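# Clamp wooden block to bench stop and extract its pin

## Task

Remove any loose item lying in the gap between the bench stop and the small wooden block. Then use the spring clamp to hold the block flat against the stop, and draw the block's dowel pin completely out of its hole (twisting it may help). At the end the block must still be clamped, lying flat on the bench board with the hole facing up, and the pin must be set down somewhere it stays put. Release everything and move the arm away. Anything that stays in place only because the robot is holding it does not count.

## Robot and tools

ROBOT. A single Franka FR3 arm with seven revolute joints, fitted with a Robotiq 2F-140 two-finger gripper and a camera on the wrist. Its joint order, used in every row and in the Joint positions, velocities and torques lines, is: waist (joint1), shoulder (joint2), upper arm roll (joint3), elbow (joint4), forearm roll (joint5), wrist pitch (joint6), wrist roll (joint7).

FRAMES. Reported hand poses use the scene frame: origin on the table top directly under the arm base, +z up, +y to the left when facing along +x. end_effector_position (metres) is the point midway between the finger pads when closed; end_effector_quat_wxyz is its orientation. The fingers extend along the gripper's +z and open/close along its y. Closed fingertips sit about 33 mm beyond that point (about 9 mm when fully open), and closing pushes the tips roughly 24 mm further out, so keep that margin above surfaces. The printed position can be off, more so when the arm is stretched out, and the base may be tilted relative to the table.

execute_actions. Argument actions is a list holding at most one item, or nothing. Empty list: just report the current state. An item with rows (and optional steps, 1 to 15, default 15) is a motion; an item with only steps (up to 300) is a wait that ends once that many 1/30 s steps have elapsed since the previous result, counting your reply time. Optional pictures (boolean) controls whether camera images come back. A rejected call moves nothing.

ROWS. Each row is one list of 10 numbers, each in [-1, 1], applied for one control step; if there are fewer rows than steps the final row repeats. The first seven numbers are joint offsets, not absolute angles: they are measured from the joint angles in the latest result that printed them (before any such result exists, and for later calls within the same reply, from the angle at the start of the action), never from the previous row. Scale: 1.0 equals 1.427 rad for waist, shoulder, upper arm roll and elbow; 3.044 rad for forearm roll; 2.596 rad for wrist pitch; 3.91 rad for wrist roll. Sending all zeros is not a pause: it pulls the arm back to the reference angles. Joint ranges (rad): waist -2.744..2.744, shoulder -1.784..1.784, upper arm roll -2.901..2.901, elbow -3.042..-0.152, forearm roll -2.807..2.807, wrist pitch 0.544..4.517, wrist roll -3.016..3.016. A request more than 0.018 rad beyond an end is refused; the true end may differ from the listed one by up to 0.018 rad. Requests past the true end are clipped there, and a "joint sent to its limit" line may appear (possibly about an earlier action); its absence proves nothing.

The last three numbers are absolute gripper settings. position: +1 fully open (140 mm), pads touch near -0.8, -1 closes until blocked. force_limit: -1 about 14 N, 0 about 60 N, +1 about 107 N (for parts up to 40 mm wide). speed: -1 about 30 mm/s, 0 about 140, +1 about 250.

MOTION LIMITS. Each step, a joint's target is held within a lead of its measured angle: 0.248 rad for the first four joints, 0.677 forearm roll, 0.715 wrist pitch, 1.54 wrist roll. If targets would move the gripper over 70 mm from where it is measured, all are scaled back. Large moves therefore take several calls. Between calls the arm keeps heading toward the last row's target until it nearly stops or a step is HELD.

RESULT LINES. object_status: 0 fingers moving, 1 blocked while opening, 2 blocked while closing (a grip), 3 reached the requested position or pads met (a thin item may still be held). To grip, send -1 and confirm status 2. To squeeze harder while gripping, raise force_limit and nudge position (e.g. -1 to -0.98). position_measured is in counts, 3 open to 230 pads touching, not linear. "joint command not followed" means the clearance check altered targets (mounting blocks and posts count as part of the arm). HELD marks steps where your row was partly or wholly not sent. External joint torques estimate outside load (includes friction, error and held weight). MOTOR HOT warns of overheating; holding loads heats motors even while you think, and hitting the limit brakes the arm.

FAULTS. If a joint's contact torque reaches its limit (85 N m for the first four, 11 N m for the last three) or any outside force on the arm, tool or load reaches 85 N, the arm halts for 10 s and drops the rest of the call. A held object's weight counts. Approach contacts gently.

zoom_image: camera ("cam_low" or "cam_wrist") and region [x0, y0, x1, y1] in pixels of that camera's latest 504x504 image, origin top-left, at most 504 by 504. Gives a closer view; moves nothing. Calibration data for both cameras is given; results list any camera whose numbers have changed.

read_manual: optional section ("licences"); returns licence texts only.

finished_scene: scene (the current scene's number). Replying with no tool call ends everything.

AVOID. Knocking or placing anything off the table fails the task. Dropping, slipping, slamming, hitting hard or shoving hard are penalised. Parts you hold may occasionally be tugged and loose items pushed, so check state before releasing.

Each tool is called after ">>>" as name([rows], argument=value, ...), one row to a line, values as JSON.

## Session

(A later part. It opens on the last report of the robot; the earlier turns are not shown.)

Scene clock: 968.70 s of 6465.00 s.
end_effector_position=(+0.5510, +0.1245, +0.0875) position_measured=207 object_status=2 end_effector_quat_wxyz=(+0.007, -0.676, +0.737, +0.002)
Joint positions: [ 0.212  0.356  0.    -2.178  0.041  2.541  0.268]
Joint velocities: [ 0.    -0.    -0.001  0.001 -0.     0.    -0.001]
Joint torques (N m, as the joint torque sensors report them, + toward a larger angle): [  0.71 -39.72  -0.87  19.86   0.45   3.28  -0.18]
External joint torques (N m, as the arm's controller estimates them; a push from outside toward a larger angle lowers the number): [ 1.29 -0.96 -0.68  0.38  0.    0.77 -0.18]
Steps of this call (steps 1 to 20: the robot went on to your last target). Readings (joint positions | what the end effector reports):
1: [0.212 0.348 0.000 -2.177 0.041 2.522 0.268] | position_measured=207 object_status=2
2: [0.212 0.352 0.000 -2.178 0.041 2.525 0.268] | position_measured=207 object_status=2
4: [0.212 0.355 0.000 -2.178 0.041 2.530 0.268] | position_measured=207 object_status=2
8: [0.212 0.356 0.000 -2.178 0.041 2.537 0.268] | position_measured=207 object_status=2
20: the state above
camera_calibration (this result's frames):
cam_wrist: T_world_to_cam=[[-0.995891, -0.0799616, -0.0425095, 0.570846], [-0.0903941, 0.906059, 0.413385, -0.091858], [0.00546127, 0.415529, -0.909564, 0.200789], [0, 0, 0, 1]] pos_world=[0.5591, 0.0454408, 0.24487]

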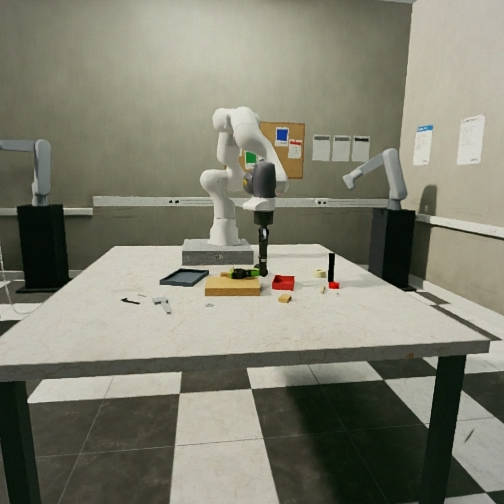

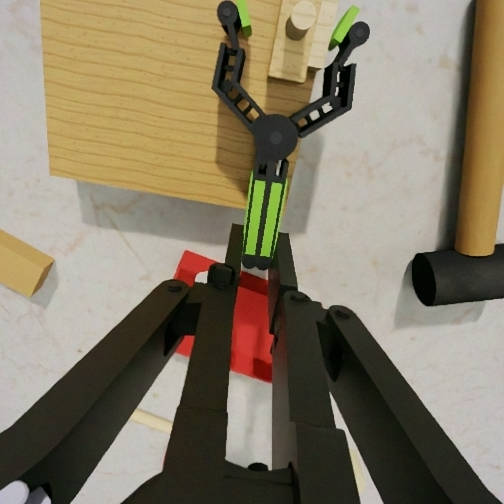

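>>> execute_actions([
  {"rows": [[0,0,0,0,0,0,0.004,-0.98,0.5,-0.6],[0,0,0,0,0,0,0.008,-0.98,0.5,-0.6],[0,0,0,0,0,0,0.012,-0.98,0.5,-0.6],[0.001,0,0,0,0,0,0.016,-0.98,0.5,-0.6],[0.002,0,0,0,0,0,0.016,-0.98,0.5,-0.6],[0.003,0,0,0,0,0,0.016,-0.98,0.5,-0.6],[0.004,0,0,0,0,0,0.016,-0.98,0.5,-0.6],[0.0054,0,0,0,0,0,0.016,-0.98,0.5,-0.6]], "steps": 15},
], pictures=false)

>>> execute_actions([
  {"steps": 20},
])

>>> zoom_image(camera="cam_wrist", region=[200, 0, 380, 160])

Scene clock: 999.47 s of 6465.00 s.
end_effector_position=(+0.5503, +0.1280, +0.0875) position_measured=207 object_status=2 end_effector_quat_wxyz=(+0.007, -0.662, +0.750, +0.003)
Joint positions: [ 0.218  0.356  0.    -2.178  0.041  2.541  0.311]
Joint velocities: [-0.001  0.    -0.    -0.001 -0.    -0.001  0.046]
Joint torques (N m, as the joint torque sensors report them, + toward a larger angle): [  1.42 -39.81  -1.2   19.2    0.41   2.61   0.46]
External joint torques (N m, as the arm's controller estimates them; a push from outside toward a larger angle lowers the number): [ 1.92 -1.2  -1.1  -0.19 -0.03  0.12  0.47]
Steps of this call (steps 1 to 15: the robot went on to your last target; steps 16 to 90: nothing new was sent; then 27.27 s passed at rest; steps 91 to 105: all 15 steps of this action). Readings (joint positions | what the end effector reports):
91: [0.212 0.356 0.000 -2.178 0.041 2.541 0.269] | position_measured=207 object_status=2
92: [0.212 0.356 0.000 -2.178 0.041 2.541 0.271] | position_measured=207 object_status=2
94: [0.212 0.356 0.000 -2.178 0.041 2.541 0.279] | position_measured=207 object_status=2
98: [0.214 0.356 0.000 -2.178 0.041 2.541 0.295] | position_measured=207 object_status=2
105: the state above

Scene clock: 1000.13 s of 6465.00 s.
end_effector_position=(+0.5503, +0.1280, +0.0875) position_measured=207 object_status=2 end_effector_quat_wxyz=(+0.007, -0.657, +0.753, +0.003)
Joint positions: [ 0.218  0.356  0.    -2.178  0.041  2.541  0.323]
Joint velocities: [ 0.001  0.001 -0.    -0.    -0.     0.001  0.006]
Joint torques (N m, as the joint torque sensors report them, + toward a larger angle): [  1.84 -39.67  -0.53  19.26   0.44   2.61   0.47]
External joint torques (N m, as the arm's controller estimates them; a push from outside toward a larger angle lowers the number): [ 2.22 -0.87 -0.53 -0.23  0.    0.1   0.48]
Steps of this call (steps 1 to 20: the robot went on to your last target). Readings (joint positions | what the end effector reports):
1: [0.218 0.356 0.000 -2.178 0.041 2.541 0.312] | position_measured=207 object_status=2
2: [0.218 0.356 0.000 -2.178 0.041 2.541 0.314] | position_measured=207 object_status=2
4: [0.218 0.356 0.000 -2.178 0.041 2.541 0.316] | position_measured=207 object_status=2
8: [0.218 0.356 0.000 -2.178 0.041 2.541 0.319] | position_measured=207 object_status=2
20: the state above
camera_calibration (this result's frames):
cam_wrist: T_world_to_cam=[[-0.998635, -0.0313118, -0.0418148, 0.565574], [-0.0458335, 0.909233, 0.413757, -0.120015], [0.0250639, 0.415109, -0.909427, 0.188574], [0, 0, 0, 1]] pos_world=[0.554574, 0.0485521, 0.2448]

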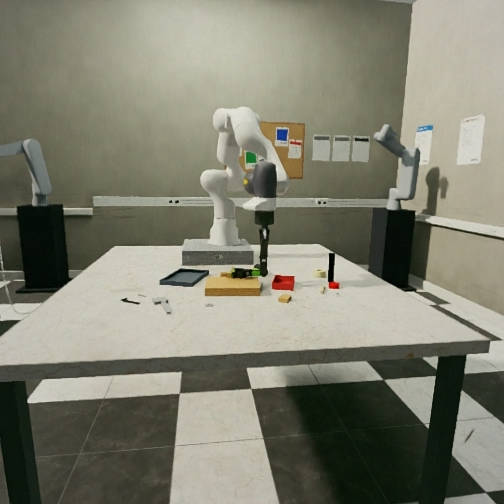

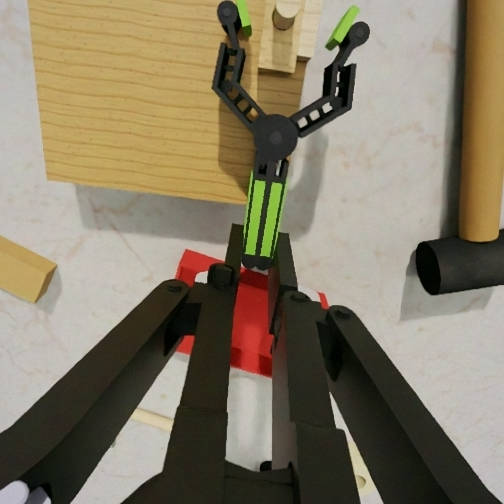

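Region (200, 0, 380, 160) of cam_wrist's 504x504 image, scaled by 2.800, with more detail than that image has.

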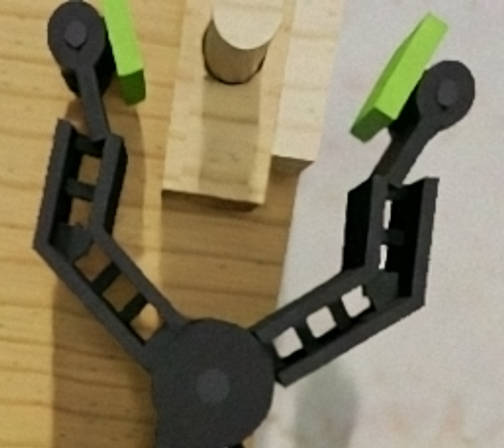

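>>> execute_actions([
  {"rows": [[0,0.001,0,0,0,0.0015,0.001,-0.98,0.5,-0.6],[0,0.0025,0,0,0,0.003,0.001,-0.98,0.5,-0.6],[0,0.004,0,0,0,0.0045,0.001,-0.98,0.5,-0.6],[0,0.0055,0,0,0,0.006,0.001,-0.98,0.5,-0.6],[0,0.007,0,0,0,0.0068,0.001,-0.98,0.5,-0.6],[0,0.0085,0,0,0,0.0068,0.001,-0.98,0.5,-0.6],[0,0.01,0,0,0,0.0068,0.001,-0.98,0.5,-0.6],[0,0.0112,0,0,0,0.0068,0.001,-0.98,0.5,-0.6]], "steps": 15},
], pictures=false)

>>> execute_actions([
  {"steps": 10},
])

>>> zoom_image(camera="cam_low", region=[220, 258, 275, 288])

>>> zoom_image(camera="cam_wrist", region=[200, 0, 380, 220])

Scene clock: 1014.83 s of 6465.00 s.
end_effector_position=(+0.5505, +0.1278, +0.0813) position_measured=207 object_status=2 end_effector_quat_wxyz=(+0.007, -0.657, +0.754, +0.002)
Joint positions: [ 0.218  0.369  0.    -2.178  0.041  2.555  0.325]
Joint velocities: [-0.001  0.001 -0.001  0.001  0.     0.003 -0.001]
Joint torques (N m, as the joint torque sensors report them, + toward a larger angle): [  0.97 -38.59  -0.56  18.79   0.44   3.09   0.24]
External joint torques (N m, as the arm's controller estimates them; a push from outside toward a larger angle lowers the number): [ 1.55  0.37 -0.39 -0.53 -0.01  0.57  0.24]
Steps of this call (steps 1 to 15: the robot went on to your last target; steps 16 to 90: nothing new was sent; then 11.20 s passed at rest; steps 91 to 105: all 15 steps of this action). Readings (joint positions | what the end effector reports):
91: [0.218 0.356 0.000 -2.178 0.041 2.542 0.325] | position_measured=207 object_status=2
92: [0.218 0.356 0.000 -2.178 0.041 2.542 0.325] | position_measured=207 object_status=2
94: [0.218 0.357 0.000 -2.178 0.041 2.546 0.325] | position_measured=207 object_status=2
98: [0.218 0.365 0.000 -2.178 0.041 2.552 0.325] | position_measured=207 object_status=2
105: the state above

Scene clock: 1015.17 s of 6465.00 s.
end_effector_position=(+0.5505, +0.1278, +0.0813) position_measured=207 object_status=2 end_effector_quat_wxyz=(+0.007, -0.657, +0.754, +0.002)
Joint positions: [ 0.218  0.369  0.    -2.178  0.041  2.556  0.325]
Joint velocities: [ 0.     0.001  0.001  0.001  0.001 -0.     0.   ]
Joint torques (N m, as the joint torque sensors report them, + toward a larger angle): [  0.95 -38.48  -0.63  19.16   0.44   3.12   0.26]
External joint torques (N m, as the arm's controller estimates them; a push from outside toward a larger angle lowers the number): [ 1.39  0.26 -0.58 -0.01  0.01  0.63  0.26]
Steps of this call (steps 1 to 10: the robot went on to your last target). Readings (joint positions | what the end effector reports):
1: [0.218 0.369 0.000 -2.178 0.041 2.555 0.325] | position_measured=207 object_status=2
2: [0.218 0.369 0.000 -2.178 0.041 2.555 0.325] | position_measured=207 object_status=2
4: [0.218 0.369 0.000 -2.178 0.041 2.556 0.325] | position_measured=207 object_status=2
8: [0.218 0.369 0.000 -2.178 0.041 2.556 0.325] | position_measured=207 object_status=2
10: the state above
camera_calibration (this result's frames):
cam_wrist: T_world_to_cam=[[-0.99865, -0.0295104, -0.0427554, 0.565448], [-0.0445761, 0.909422, 0.413478, -0.117944], [0.0266808, 0.414825, -0.90951, 0.182119], [0, 0, 0, 1]] pos_world=[0.554568, 0.0484003, 0.238582]

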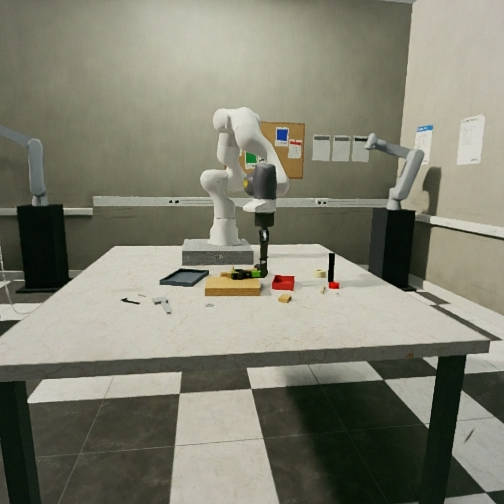

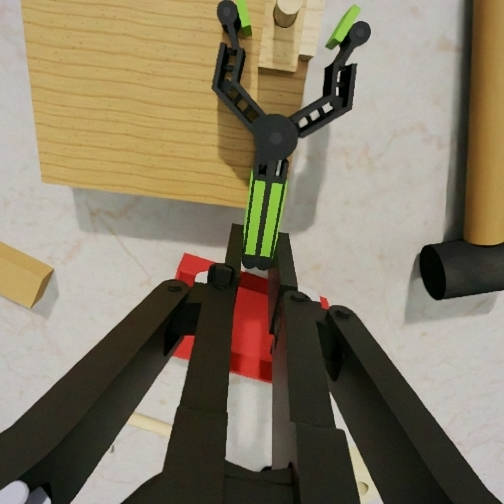

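Region (220, 258, 275, 288) of cam_low's 504x504 image, scaled by 9.164, with more detail than that image has; it fills the top 275 rows of this view, and the rest is white.

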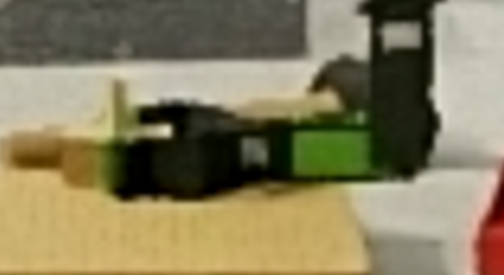

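Region (200, 0, 380, 220) of cam_wrist's 504x504 image, scaled by 2.291, with more detail than that image has; it fills the left 412 columns of this view, and the rest is white.

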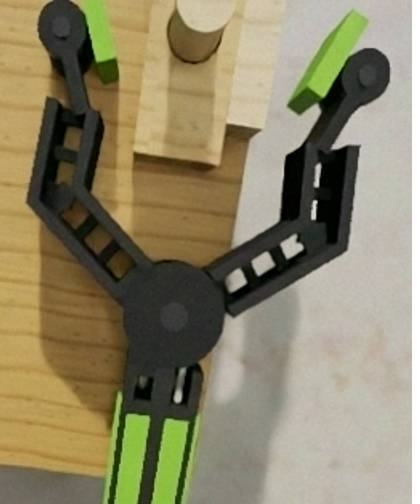

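>>> execute_actions([
  {"rows": [[0,0.0015,0,0,0,0.001,0,-0.98,0.5,-0.6],[0,0.003,0,0,0,0.002,0,-0.98,0.5,-0.6],[0,0.0045,0,0,0,0.0025,0,-0.98,0.5,-0.6]], "steps": 15},
])

>>> zoom_image(camera="cam_low", region=[220, 258, 275, 288])

Scene clock: 1026.87 s of 6465.00 s.
end_effector_position=(+0.5508, +0.1278, +0.0802) position_measured=207 object_status=2 end_effector_quat_wxyz=(+0.007, -0.657, +0.754, +0.002)
Joint positions: [ 0.218  0.371  0.    -2.178  0.041  2.559  0.325]
Joint velocities: [-0.    -0.001  0.002  0.    -0.001 -0.    -0.002]
Joint torques (N m, as the joint torque sensors report them, + toward a larger angle): [  0.62 -37.49  -0.68  19.06   0.42   3.11   0.11]
External joint torques (N m, as the arm's controller estimates them; a push from outside toward a larger angle lowers the number): [ 1.05  1.48 -0.65 -0.19 -0.01  0.61  0.12]
Steps of this call (steps 1 to 15: the robot went on to your last target; steps 16 to 90: nothing new was sent; then 8.20 s passed at rest; steps 91 to 105: all 15 steps of this action). Readings (joint positions | what the end effector reports):
91: [0.218 0.369 0.000 -2.178 0.041 2.556 0.325] | position_measured=207 object_status=2
92: [0.218 0.369 0.000 -2.178 0.041 2.556 0.325] | position_measured=207 object_status=2
94: [0.218 0.370 0.000 -2.178 0.041 2.557 0.325] | position_measured=207 object_status=2
98: [0.218 0.371 0.000 -2.178 0.041 2.559 0.325] | position_measured=207 object_status=2
105: the state above
camera_calibration (this result's frames):
cam_wrist: T_world_to_cam=[[-0.998621, -0.0294457, -0.0434693, 0.56565], [-0.0448141, 0.909403, 0.413494, -0.117355], [0.0273555, 0.414872, -0.909468, 0.180762], [0, 0, 0, 1]] pos_world=[0.554666, 0.0483863, 0.237511]

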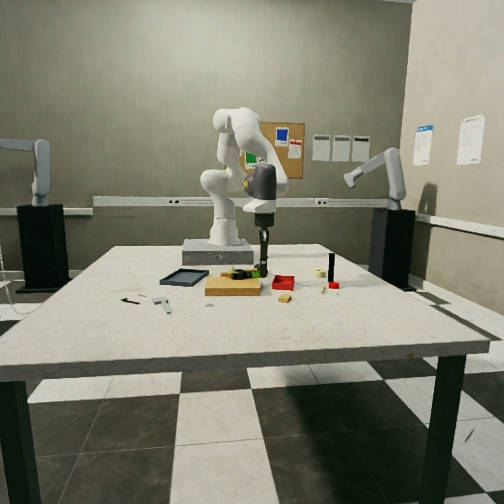

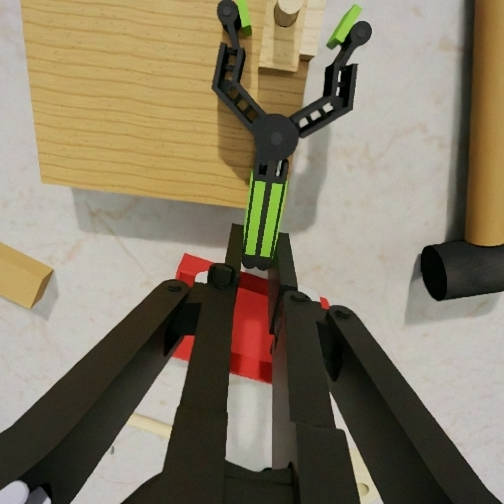

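Region (220, 258, 275, 288) of cam_low's 504x504 image, scaled by 9.164, with more detail than that image has; it fills the top 275 rows of this view, and the rest is white.

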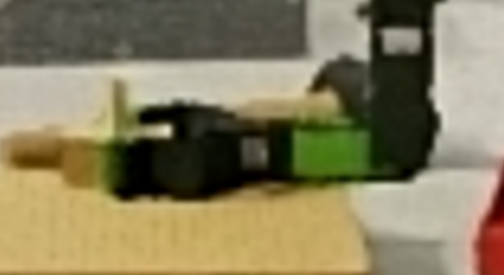

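>>> execute_actions([
  {"rows": [[0,0,0,0,0,0,0,-0.075,0.5,-0.85]], "steps": 15},
], pictures=false)

>>> execute_actions([
  {"steps": 22},
])

>>> zoom_image(camera="cam_wrist", region=[190, 0, 390, 290])

Scene clock: 1038.13 s of 6465.00 s.
end_effector_position=(+0.5508, +0.1278, +0.0802) position_measured=173 object_status=0 end_effector_quat_wxyz=(+0.007, -0.657, +0.754, +0.002)
Joint positions: [ 0.218  0.371  0.    -2.178  0.041  2.559  0.325]
Joint velocities: [-0.    -0.     0.001  0.001  0.    -0.001  0.002]
Joint torques (N m, as the joint torque sensors report them, + toward a larger angle): [  0.95 -40.46  -0.76  18.81   0.44   2.63   0.12]
External joint torques (N m, as the arm's controller estimates them; a push from outside toward a larger angle lowers the number): [ 1.4  -1.42 -0.71 -0.49  0.01  0.12  0.12]
Steps of this call (steps 1 to 15: the robot went on to your last target; steps 16 to 90: nothing new was sent; then 7.77 s passed at rest; steps 91 to 105: all 15 steps of this action). Readings (joint positions | what the end effector reports):
91: [0.218 0.371 0.000 -2.178 0.041 2.559 0.325] | position_measured=207 object_status=0
92: [0.218 0.371 0.000 -2.178 0.041 2.559 0.325] | position_measured=207 object_status=0
94: [0.218 0.371 0.000 -2.178 0.041 2.559 0.325] | position_measured=201 object_status=0
98: [0.218 0.371 0.000 -2.178 0.041 2.559 0.325] | position_measured=191 object_status=0
105: the state above

Scene clock: 1038.87 s of 6465.00 s.
end_effector_position=(+0.5508, +0.1278, +0.0802) position_measured=138 object_status=3 end_effector_quat_wxyz=(+0.007, -0.657, +0.754, +0.002)
Joint positions: [ 0.218  0.371  0.    -2.178  0.041  2.559  0.325]
Joint velocities: [ 0.     0.001  0.001 -0.001  0.    -0.     0.001]
Joint torques (N m, as the joint torque sensors report them, + toward a larger angle): [  0.57 -40.34  -0.74  18.88   0.42   2.68   0.13]
External joint torques (N m, as the arm's controller estimates them; a push from outside toward a larger angle lowers the number): [ 1.02 -1.51 -0.69 -0.27 -0.02  0.19  0.13]
Steps of this call (steps 1 to 15: the robot went on to your last target; steps 16 to 22: nothing new was sent). Readings (joint positions | what the end effector reports):
1: [0.218 0.371 0.000 -2.178 0.041 2.559 0.325] | position_measured=170 object_status=0
2: [0.218 0.371 0.000 -2.178 0.041 2.559 0.325] | position_measured=168 object_status=0
4: [0.218 0.371 0.000 -2.178 0.041 2.559 0.325] | position_measured=163 object_status=0
8: [0.218 0.371 0.000 -2.178 0.041 2.559 0.325] | position_measured=153 object_status=0
22: the state above
The arm was judged still, so your last target was given up. Only a new action makes it travel on or press farther. Fingers that are still opening or closing keep moving.
camera_calibration (this result's frames):
cam_wrist: T_world_to_cam=[[-0.998623, -0.0294375, -0.0434209, 0.565631], [-0.0447862, 0.90941, 0.413483, -0.117348], [0.0273154, 0.414858, -0.909476, 0.18076], [0, 0, 0, 1]] pos_world=[0.554659, 0.0483787, 0.237478]

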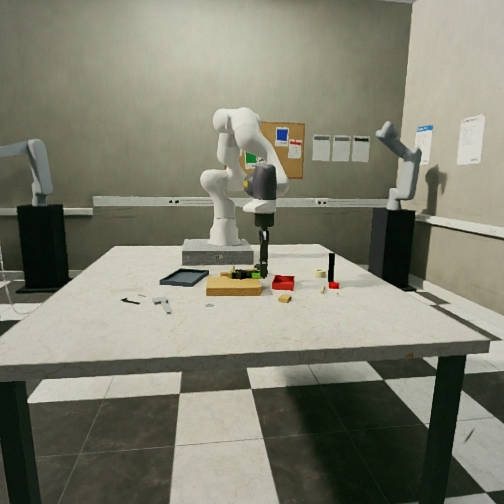

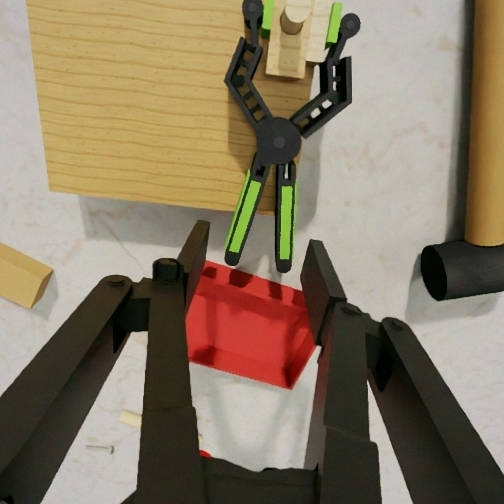

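Region (190, 0, 390, 290) of cam_wrist's 504x504 image, scaled by 1.738, with more detail than that image has; it fills the left 348 columns of this view, and the rest is white.

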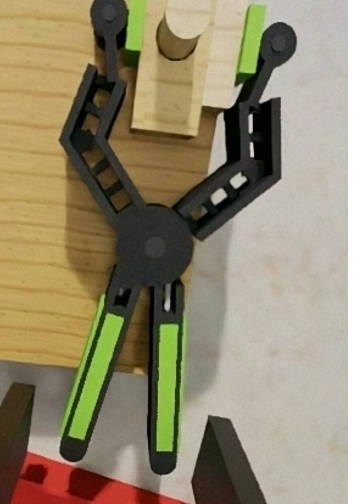

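>>> execute_actions([
  {"rows": [[0,-0.004,0,0,0,-0.004,0,-0.075,0,0],[0,-0.011,0,0,0,-0.01,0,-0.075,0,0],[0,-0.021,0,0,0,-0.017,0,-0.075,0,0],[0,-0.033,0,0,0,-0.024,0,-0.075,0,0],[0,-0.046,0,0,0,-0.031,0,-0.075,0,0],[-0.004,-0.058,0,-0.002,-0.001,-0.036,-0.005,-0.075,0,0],[-0.012,-0.068,0,-0.005,-0.002,-0.038,-0.012,-0.075,0,0],[-0.025,-0.076,0,-0.01,-0.003,-0.038,-0.021,-0.075,0,0],[-0.042,-0.083,0,-0.016,-0.004,-0.038,-0.031,-0.435,0,0],[-0.061,-0.089,0,-0.022,-0.005,-0.038,-0.041,-0.435,0,0],[-0.081,-0.094,0,-0.029,-0.006,-0.038,-0.05,-0.435,0,0],[-0.101,-0.098,0,-0.035,-0.007,-0.038,-0.058,-0.435,0,0],[-0.119,-0.102,0,-0.041,-0.007,-0.038,-0.064,-0.435,0,0],[-0.134,-0.104,0,-0.045,-0.007,-0.038,-0.064,-0.435,0,0],[-0.1455,-0.1055,0,-0.048,-0.007,-0.038,-0.064,-0.435,0,0]], "steps": 15},
], pictures=false)

>>> execute_actions([
  {"steps": 30},
])

>>> zoom_image(camera="cam_wrist", region=[180, 150, 340, 310])

Scene clock: 1095.97 s of 6465.00 s.
end_effector_position=(+0.5505, +0.0413, +0.1336) position_measured=182 object_status=0 end_effector_quat_wxyz=(+0.010, -0.648, +0.762, -0.004)
Joint positions: [ 0.062  0.229  0.003 -2.228  0.026  2.474  0.208]
Joint velocities: [-0.716 -0.106 -0.099 -0.202 -0.024 -0.065 -0.424]
Joint torques (N m, as the joint torque sensors report them, + toward a larger angle): [  4.57 -37.59   2.12  18.73  -0.52   2.28  -0.32]
External joint torques (N m, as the arm's controller estimates them; a push from outside toward a larger angle lowers the number): [-0.01 -3.33 -2.19 -1.45 -0.9  -0.2  -0.32]
Steps of this call (steps 1 to 90: nothing new was sent; then 53.60 s passed at rest; steps 91 to 105: all 15 steps of this action). Readings (joint positions | what the end effector reports):
91: [0.218 0.371 0.000 -2.178 0.041 2.558 0.325] | position_measured=138 object_status=3
92: [0.218 0.369 0.000 -2.178 0.041 2.554 0.325] | position_measured=138 object_status=3
94: [0.218 0.357 0.000 -2.180 0.041 2.539 0.325] | position_measured=138 object_status=3
98: [0.210 0.298 0.003 -2.184 0.039 2.500 0.313] | position_measured=138 object_status=3
105: the state above

Scene clock: 1096.97 s of 6465.00 s.
end_effector_position=(+0.5402, +0.0093, +0.1293) position_measured=184 object_status=3 end_effector_quat_wxyz=(+0.000, -0.674, +0.739, +0.002)
Joint positions: [ 0.01   0.223 -0.001 -2.245  0.022  2.462  0.085]
Joint velocities: [ 0.001  0.     0.    -0.001 -0.001  0.001 -0.016]
Joint torques (N m, as the joint torque sensors report them, + toward a larger angle): [  1.3  -38.15  -0.06  19.46  -0.28   2.32  -0.19]
External joint torques (N m, as the arm's controller estimates them; a push from outside toward a larger angle lowers the number): [ 1.76 -2.83  0.15 -0.78 -0.78 -0.15 -0.19]
Steps of this call (steps 1 to 30: the robot went on to your last target). Readings (joint positions | what the end effector reports):
1: [0.041 0.227 -0.001 -2.234 0.025 2.472 0.195] | position_measured=184 object_status=0
2: [0.026 0.225 -0.005 -2.238 0.025 2.470 0.183] | position_measured=184 object_status=0
4: [0.010 0.225 -0.008 -2.242 0.024 2.467 0.163] | position_measured=184 object_status=0
8: [0.008 0.224 -0.004 -2.245 0.023 2.464 0.134] | position_measured=184 object_status=3
30: the state above
camera_calibration (this result's frames):
cam_wrist: T_world_to_cam=[[-0.996592, -0.075711, -0.0327554, 0.551692], [-0.0824888, 0.910701, 0.404745, -0.00891375], [-0.000813236, 0.406068, -0.913843, 0.290684], [0, 0, 0, 1]] pos_world=[0.549313, -0.0681506, 0.287319]

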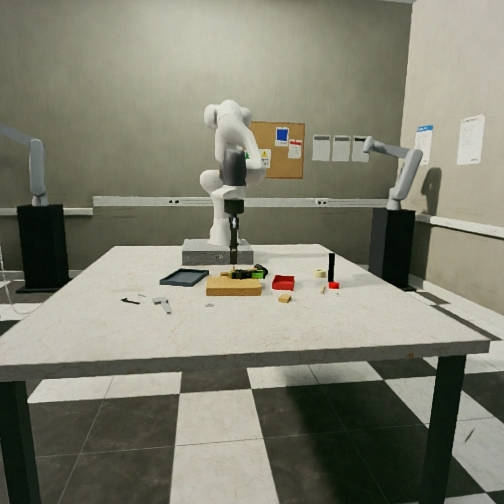

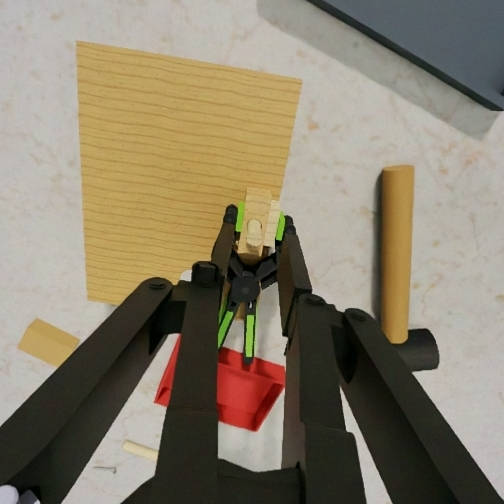

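Region (180, 150, 340, 310) of cam_wrist's 504x504 image, scaled by 3.150, with more detail than that image has.

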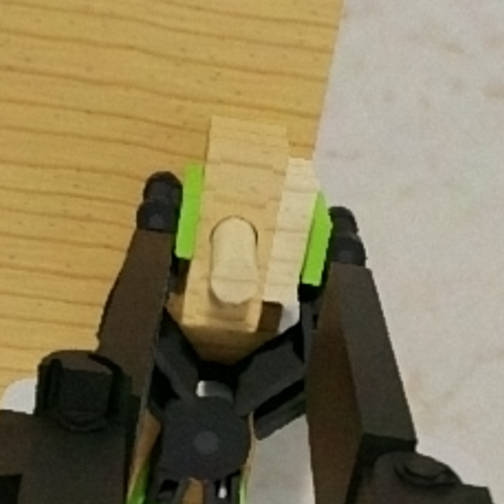

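>>> execute_actions(actions=[])

Scene clock: 1138.03 s of 6465.00 s.
end_effector_position=(+0.5401, +0.0093, +0.1292) position_measured=184 object_status=3 end_effector_quat_wxyz=(-0.000, -0.676, +0.737, +0.002)
Joint positions: [ 0.01   0.223 -0.001 -2.245  0.022  2.462  0.08 ]
Joint velocities: [ 0.001 -0.    -0.    -0.001 -0.     0.     0.003]
Joint torques (N m, as the joint torque sensors report them, + toward a larger angle): [  1.46 -37.96   0.03  19.28  -0.31   2.32  -0.18]
External joint torques (N m, as the arm's controller estimates them; a push from outside toward a larger angle lowers the number): [ 1.78 -2.64  0.11 -1.01 -0.81 -0.16 -0.18]
Steps of this call (steps 1 to 15: the robot went on to your last target; steps 16 to 90: nothing new was sent; then 38.07 s passed at rest). Readings (joint positions | what the end effector reports):
1: [0.010 0.223 -0.001 -2.245 0.022 2.462 0.085] | position_measured=184 object_status=3
2: [0.010 0.223 -0.001 -2.245 0.022 2.462 0.084] | position_measured=184 object_status=3
4: [0.010 0.223 -0.001 -2.245 0.022 2.462 0.083] | position_measured=184 object_status=3
8: [0.010 0.223 -0.001 -2.245 0.022 2.462 0.082] | position_measured=184 object_status=3
90: the state above
The arm was judged still, so your last target was given up. Only a new action makes it travel on or press farther. Fingers that are still opening or closing keep moving.
camera_calibration (this result's frames):
cam_wrist: T_world_to_cam=[[-0.996216, -0.0805873, -0.0325603, 0.551413], [-0.0868655, 0.910297, 0.404738, -0.0065587], [-0.00297721, 0.406035, -0.913853, 0.291823], [0, 0, 0, 1]] pos_world=[0.549625, -0.0680831, 0.287292]

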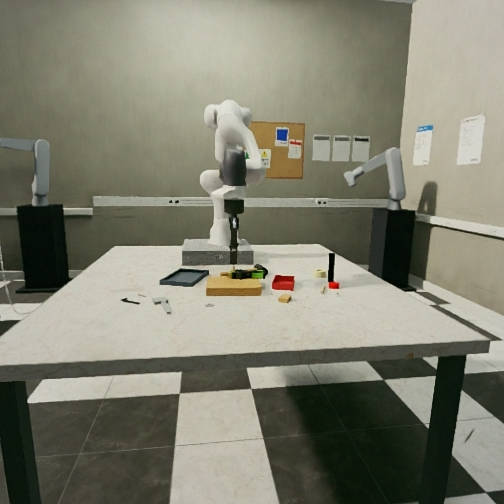

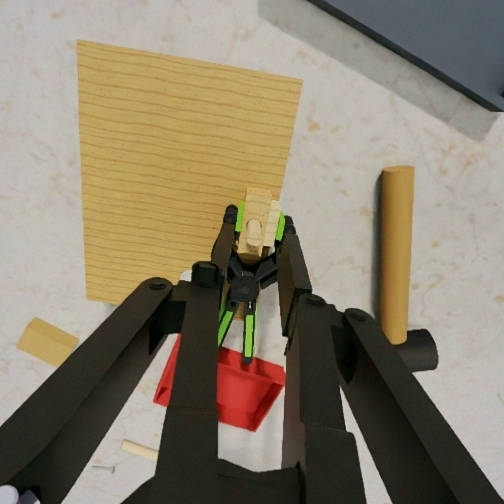

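>>> execute_actions([
  {"rows": [[-0.0004,0.0023,0,0.0008,0,0.0016,0,-0.435,0,0],[-0.0008,0.0047,0,0.0016,0,0.0032,0,-0.435,0,0],[-0.0012,0.0070,0,0.0024,0,0.0048,0,-0.435,0,0],[-0.0016,0.0093,0,0.0032,0,0.0064,0,-0.435,0,0],[-0.0020,0.0116,0,0.0040,0,0.0078,0,-0.435,0,0],[-0.0024,0.0140,0,0.0048,0,0.0090,0,-0.435,0,0],[-0.0028,0.0163,0,0.0055,0,0.0101,0,-0.435,0,0],[-0.0032,0.0186,0,0.0061,0,0.0112,0,-0.435,0,0],[-0.0035,0.0209,0,0.0066,0,0.0122,0,-0.435,0,0],[-0.0038,0.0233,0,0.0070,0,0.0131,0,-0.435,0,0],[-0.0038,0.0256,0,0.0073,0,0.0139,0,-0.435,0,0],[-0.0038,0.0279,0,0.0076,0,0.0146,0,-0.435,0,0],[-0.0038,0.0303,0,0.0078,0,0.0152,0,-0.435,0,0],[-0.0038,0.0326,0,0.0079,0,0.0157,0,-0.435,0,0],[-0.0038,0.0349,0,0.0080,0,0.0160,0,-0.435,0,0]], "steps": 15},
], pictures=false)

>>> execute_actions([
  {"steps": 20},
])

Scene clock: 1165.03 s of 6465.00 s.
end_effector_position=(+0.5441, +0.0069, +0.1140) position_measured=184 object_status=3 end_effector_quat_wxyz=(-0.000, -0.674, +0.739, +0.001)
Joint positions: [ 0.006  0.263 -0.001 -2.236  0.022  2.493  0.08 ]
Joint velocities: [-0.     0.1    0.001  0.009 -0.001  0.054 -0.001]
Joint torques (N m, as the joint torque sensors report them, + toward a larger angle): [  0.38 -36.62  -1.09  20.47   0.45   2.99   0.12]
External joint torques (N m, as the arm's controller estimates them; a push from outside toward a larger angle lowers the number): [ 0.7   0.   -1.06  0.62 -0.02  0.53  0.12]
Steps of this call (steps 1 to 90: nothing new was sent; then 23.50 s passed at rest; steps 91 to 105: all 15 steps of this action). Readings (joint positions | what the end effector reports):
91: [0.010 0.223 -0.001 -2.245 0.022 2.463 0.080] | position_measured=184 object_status=3
92: [0.010 0.224 -0.001 -2.245 0.022 2.463 0.080] | position_measured=184 object_status=3
94: [0.010 0.227 -0.001 -2.244 0.022 2.467 0.080] | position_measured=184 object_status=3
98: [0.008 0.240 -0.001 -2.240 0.022 2.477 0.080] | position_measured=184 object_status=3
105: the state above

Scene clock: 1165.70 s of 6465.00 s.
end_effector_position=(+0.5447, +0.0068, +0.1106) position_measured=184 object_status=3 end_effector_quat_wxyz=(+0.000, -0.674, +0.739, +0.001)
Joint positions: [ 0.006  0.271 -0.001 -2.235  0.022  2.501  0.08 ]
Joint velocities: [ 0.001 -0.    -0.001  0.    -0.     0.001 -0.001]
Joint torques (N m, as the joint torque sensors report them, + toward a larger angle): [ -0.08 -36.32  -0.72  20.16   0.46   3.02   0.13]
External joint torques (N m, as the arm's controller estimates them; a push from outside toward a larger angle lowers the number): [ 0.45  0.18 -0.49  0.26 -0.01  0.52  0.13]
Steps of this call (steps 1 to 15: the robot went on to your last target; steps 16 to 20: nothing new was sent). Readings (joint positions | what the end effector reports):
1: [0.006 0.266 -0.001 -2.236 0.022 2.495 0.080] | position_measured=184 object_status=3
2: [0.006 0.268 -0.001 -2.236 0.022 2.496 0.080] | position_measured=184 object_status=3
4: [0.006 0.270 -0.001 -2.236 0.022 2.497 0.080] | position_measured=184 object_status=3
8: [0.006 0.271 -0.001 -2.236 0.022 2.500 0.080] | position_measured=184 object_status=3
20: the state above
The arm was judged still, so your last target was given up. Only a new action makes it travel on or press farther. Fingers that are still opening or closing keep moving.
camera_calibration (this result's frames):
cam_wrist: T_world_to_cam=[[-0.996517, -0.0762511, -0.0337649, 0.555408], [-0.0833925, 0.910965, 0.403965, 0.00193049], [-0.00004413, 0.405374, -0.914151, 0.274255], [0, 0, 0, 1]] pos_world=[0.553647, -0.070584, 0.268684]

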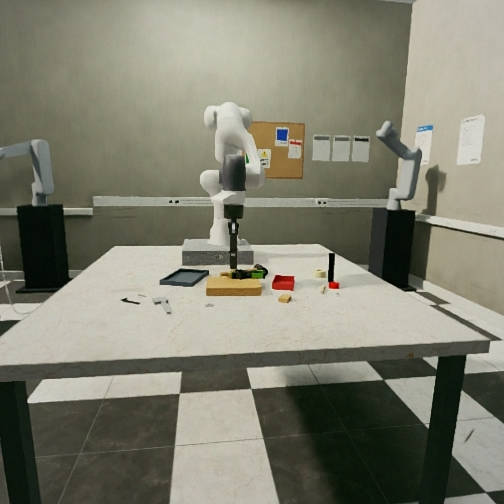

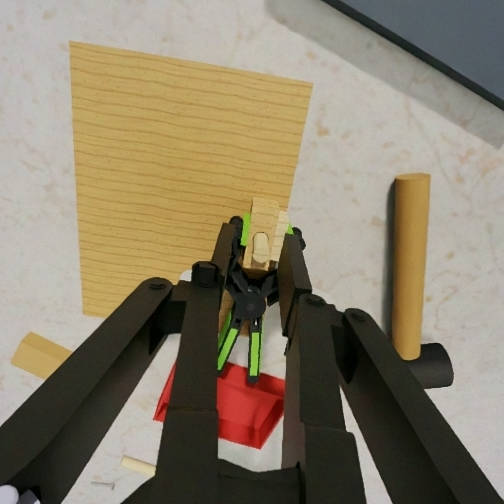

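>>> zoom_image(camera="cam_wrist", region=[210, 190, 310, 290])

Region (210, 190, 310, 290) of cam_wrist's 504x504 image, scaled by 5.040, with more detail than that image has.

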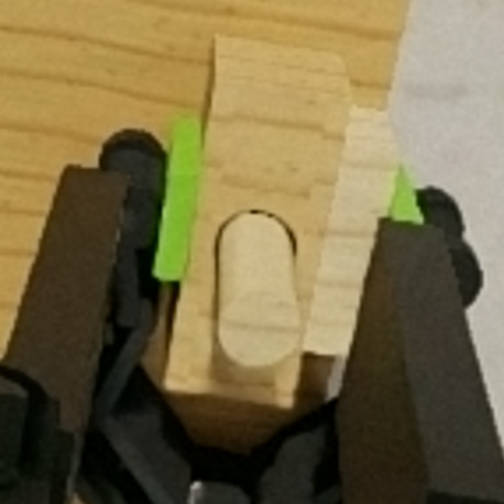

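>>> execute_actions([
  {"rows": [[0,0.0011,0,-0.0010,0,0.0014,0,-0.435,0,0],[0,0.0022,0,-0.0020,0,0.0028,0,-0.435,0,0],[0,0.0033,0,-0.0030,0,0.0042,0,-0.435,0,0],[0,0.0044,0,-0.0039,0,0.0055,0,-0.435,0,0],[0,0.0055,0,-0.0047,0,0.0067,0,-0.435,0,0],[0,0.0066,0,-0.0055,0,0.0078,0,-0.435,0,0],[0,0.0077,0,-0.0062,0,0.0088,0,-0.435,0,0],[0,0.0088,0,-0.0069,0,0.0097,0,-0.435,0,0],[0,0.0099,0,-0.0075,0,0.0105,0,-0.435,0,0],[0,0.0110,0,-0.0080,0,0.0113,0,-0.435,0,0],[0,0.0121,0,-0.0084,0,0.0120,0,-0.435,0,0],[0,0.0132,0,-0.0088,0,0.0126,0,-0.435,0,0],[0,0.0143,0,-0.0091,0,0.0131,0,-0.435,0,0],[0,0.0154,0,-0.0093,0,0.0136,0,-0.435,0,0],[0,0.0165,0,-0.0095,0,0.0139,0,-0.435,0,0]], "steps": 15},
], pictures=false)

>>> execute_actions([
  {"steps": 20},
])

>>> zoom_image(camera="cam_wrist", region=[210, 190, 310, 290])

Scene clock: 1220.77 s of 6465.00 s.
end_effector_position=(+0.5411, +0.0064, +0.0989) position_measured=184 object_status=3 end_effector_quat_wxyz=(-0.001, -0.674, +0.739, +0.002)
Joint positions: [ 0.006  0.289 -0.001 -2.247  0.022  2.527  0.08 ]
Joint velocities: [-0.001  0.045 -0.001 -0.012  0.     0.045  0.001]
Joint torques (N m, as the joint torque sensors report them, + toward a larger angle): [  0.97 -36.3   -0.82  18.75   0.45   3.05   0.11]
External joint torques (N m, as the arm's controller estimates them; a push from outside toward a larger angle lowers the number): [ 1.45  0.67 -0.65 -0.8   0.    0.56  0.11]
Steps of this call (steps 1 to 90: nothing new was sent; then 51.57 s passed at rest; steps 91 to 105: all 15 steps of this action). Readings (joint positions | what the end effector reports):
91: [0.006 0.271 -0.001 -2.235 0.022 2.502 0.080] | position_measured=184 object_status=3
92: [0.006 0.271 -0.001 -2.235 0.022 2.502 0.080] | position_measured=184 object_status=3
94: [0.006 0.272 -0.001 -2.237 0.022 2.505 0.080] | position_measured=184 object_status=3
98: [0.006 0.277 -0.001 -2.241 0.022 2.514 0.080] | position_measured=184 object_status=3
105: the state above

Scene clock: 1221.43 s of 6465.00 s.
end_effector_position=(+0.5416, +0.0063, +0.0971) position_measured=184 object_status=3 end_effector_quat_wxyz=(-0.000, -0.674, +0.739, +0.001)
Joint positions: [ 0.006  0.292 -0.001 -2.248  0.022  2.535  0.08 ]
Joint velocities: [-0.001 -0.     0.    -0.001 -0.     0.     0.001]
Joint torques (N m, as the joint torque sensors report them, + toward a larger angle): [  1.24 -36.62  -0.59  18.32   0.43   2.98   0.14]
External joint torques (N m, as the arm's controller estimates them; a push from outside toward a larger angle lowers the number): [ 1.69  0.08 -0.45 -1.08 -0.03  0.48  0.14]
Steps of this call (steps 1 to 15: the robot went on to your last target; steps 16 to 20: nothing new was sent). Readings (joint positions | what the end effector reports):
1: [0.006 0.290 -0.001 -2.247 0.022 2.529 0.080] | position_measured=184 object_status=3
2: [0.006 0.291 -0.001 -2.247 0.022 2.530 0.080] | position_measured=184 object_status=3
4: [0.006 0.292 -0.001 -2.248 0.022 2.531 0.080] | position_measured=184 object_status=3
8: [0.006 0.292 -0.001 -2.248 0.022 2.533 0.080] | position_measured=184 object_status=3
20: the state above
The arm was judged still, so your last target was given up. Only a new action makes it travel on or press farther. Fingers that are still opening or closing keep moving.
camera_calibration (this result's frames):
cam_wrist: T_world_to_cam=[[-0.996568, -0.0757493, -0.0333739, 0.551892], [-0.0827753, 0.911265, 0.403415, 0.00725374], [-0.000145948, 0.404793, -0.914408, 0.262224], [0, 0, 0, 1]] pos_world=[0.550636, -0.0709511, 0.255272]

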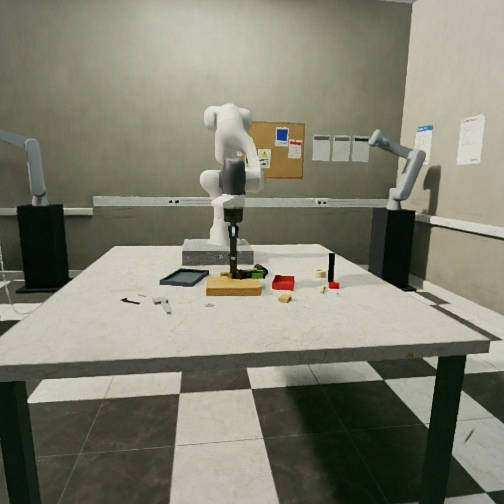

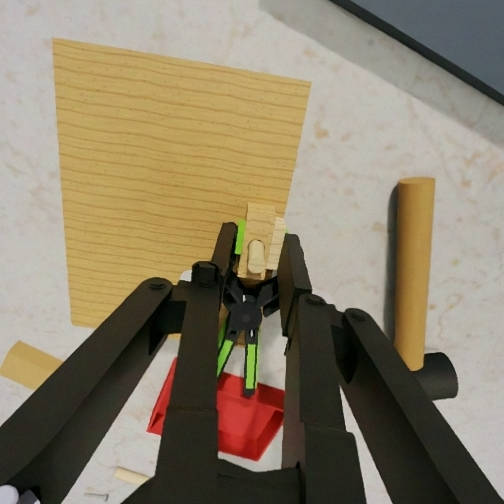

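Region (210, 190, 310, 290) of cam_wrist's 504x504 image, scaled by 5.040, with more detail than that image has.

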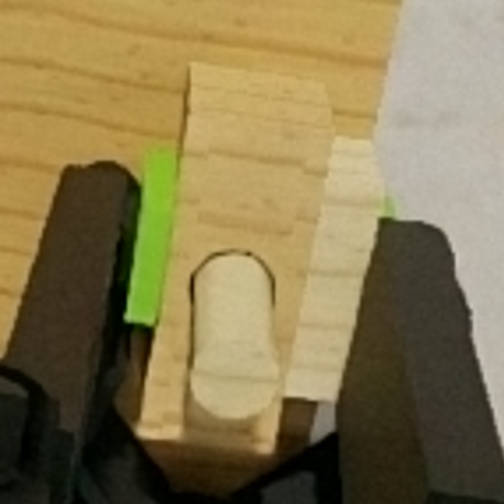

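>>> execute_actions([
  {"rows": [[0,0,0,0,0,0,0,-1,0,-0.7]], "steps": 15},
], pictures=false)

>>> execute_actions([
  {"steps": 15},
])

>>> zoom_image(camera="cam_wrist", region=[200, 180, 320, 300])

Scene clock: 1234.67 s of 6465.00 s.
end_effector_position=(+0.5418, +0.0063, +0.0972) position_measured=220 object_status=0 end_effector_quat_wxyz=(-0.000, -0.674, +0.739, +0.001)
Joint positions: [ 0.006  0.292 -0.001 -2.248  0.022  2.535  0.08 ]
Joint velocities: [-0.    -0.001 -0.001 -0.001 -0.    -0.    -0.001]
Joint torques (N m, as the joint torque sensors report them, + toward a larger angle): [  0.68 -37.94  -0.87  19.23   0.47   2.6    0.14]
External joint torques (N m, as the arm's controller estimates them; a push from outside toward a larger angle lowers the number): [ 1.11 -1.28 -0.75 -0.14  0.02  0.11  0.14]
Steps of this call (steps 1 to 90: nothing new was sent; then 9.73 s passed at rest; steps 91 to 105: all 15 steps of this action). Readings (joint positions | what the end effector reports):
91: [0.006 0.292 -0.001 -2.248 0.022 2.535 0.080] | position_measured=184 object_status=0
92: [0.006 0.292 -0.001 -2.248 0.022 2.535 0.080] | position_measured=186 object_status=0
94: [0.006 0.292 -0.001 -2.248 0.022 2.535 0.080] | position_measured=193 object_status=0
98: [0.006 0.292 -0.001 -2.248 0.022 2.535 0.080] | position_measured=207 object_status=0
105: the state above

Scene clock: 1235.17 s of 6465.00 s.
end_effector_position=(+0.5418, +0.0063, +0.0972) position_measured=220 object_status=2 end_effector_quat_wxyz=(-0.000, -0.674, +0.739, +0.001)
Joint positions: [ 0.006  0.292 -0.001 -2.248  0.022  2.535  0.08 ]
Joint velocities: [ 0.    -0.    -0.001 -0.001 -0.001 -0.001 -0.   ]
Joint torques (N m, as the joint torque sensors report them, + toward a larger angle): [  0.93 -37.74  -0.83  19.19   0.46   2.59   0.12]
External joint torques (N m, as the arm's controller estimates them; a push from outside toward a larger angle lowers the number): [ 1.4  -1.11 -0.67 -0.13  0.01  0.12  0.12]
Steps of this call (steps 1 to 15: the robot went on to your last target). Readings (joint positions | what the end effector reports):
1: [0.006 0.292 -0.001 -2.248 0.022 2.535 0.080] | position_measured=220 object_status=0
2: [0.006 0.292 -0.001 -2.248 0.022 2.535 0.080] | position_measured=220 object_status=0
4: [0.006 0.292 -0.001 -2.248 0.022 2.535 0.080] | position_measured=220 object_status=2
8: [0.006 0.292 -0.001 -2.248 0.022 2.535 0.080] | position_measured=220 object_status=2
15: the state above
The arm was judged still, so your last target was given up. Only a new action makes it travel on or press farther. Fingers that are still opening or closing keep moving.
camera_calibration (this result's frames):
cam_wrist: T_world_to_cam=[[-0.996554, -0.0757501, -0.033792, 0.552086], [-0.0829453, 0.911267, 0.403377, 0.00733583], [0.000237605, 0.40479, -0.91441, 0.262078], [0, 0, 0, 1]] pos_world=[0.550729, -0.0709511, 0.255344]

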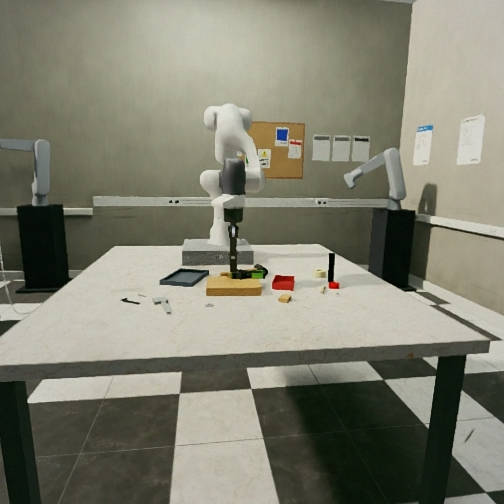

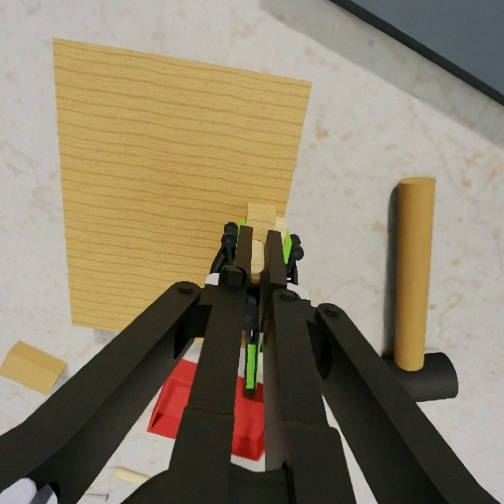

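Region (200, 180, 320, 300) of cam_wrist's 504x504 image, scaled by 4.200, with more detail than that image has.

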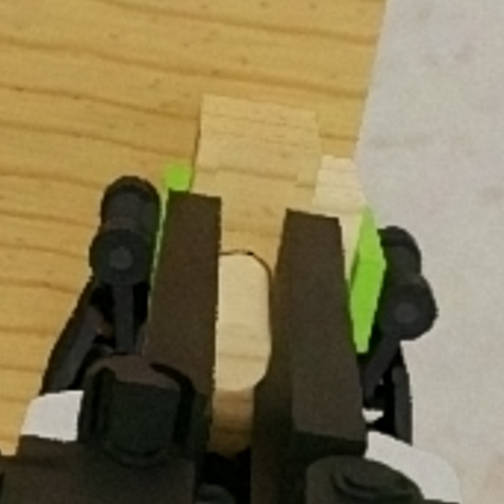

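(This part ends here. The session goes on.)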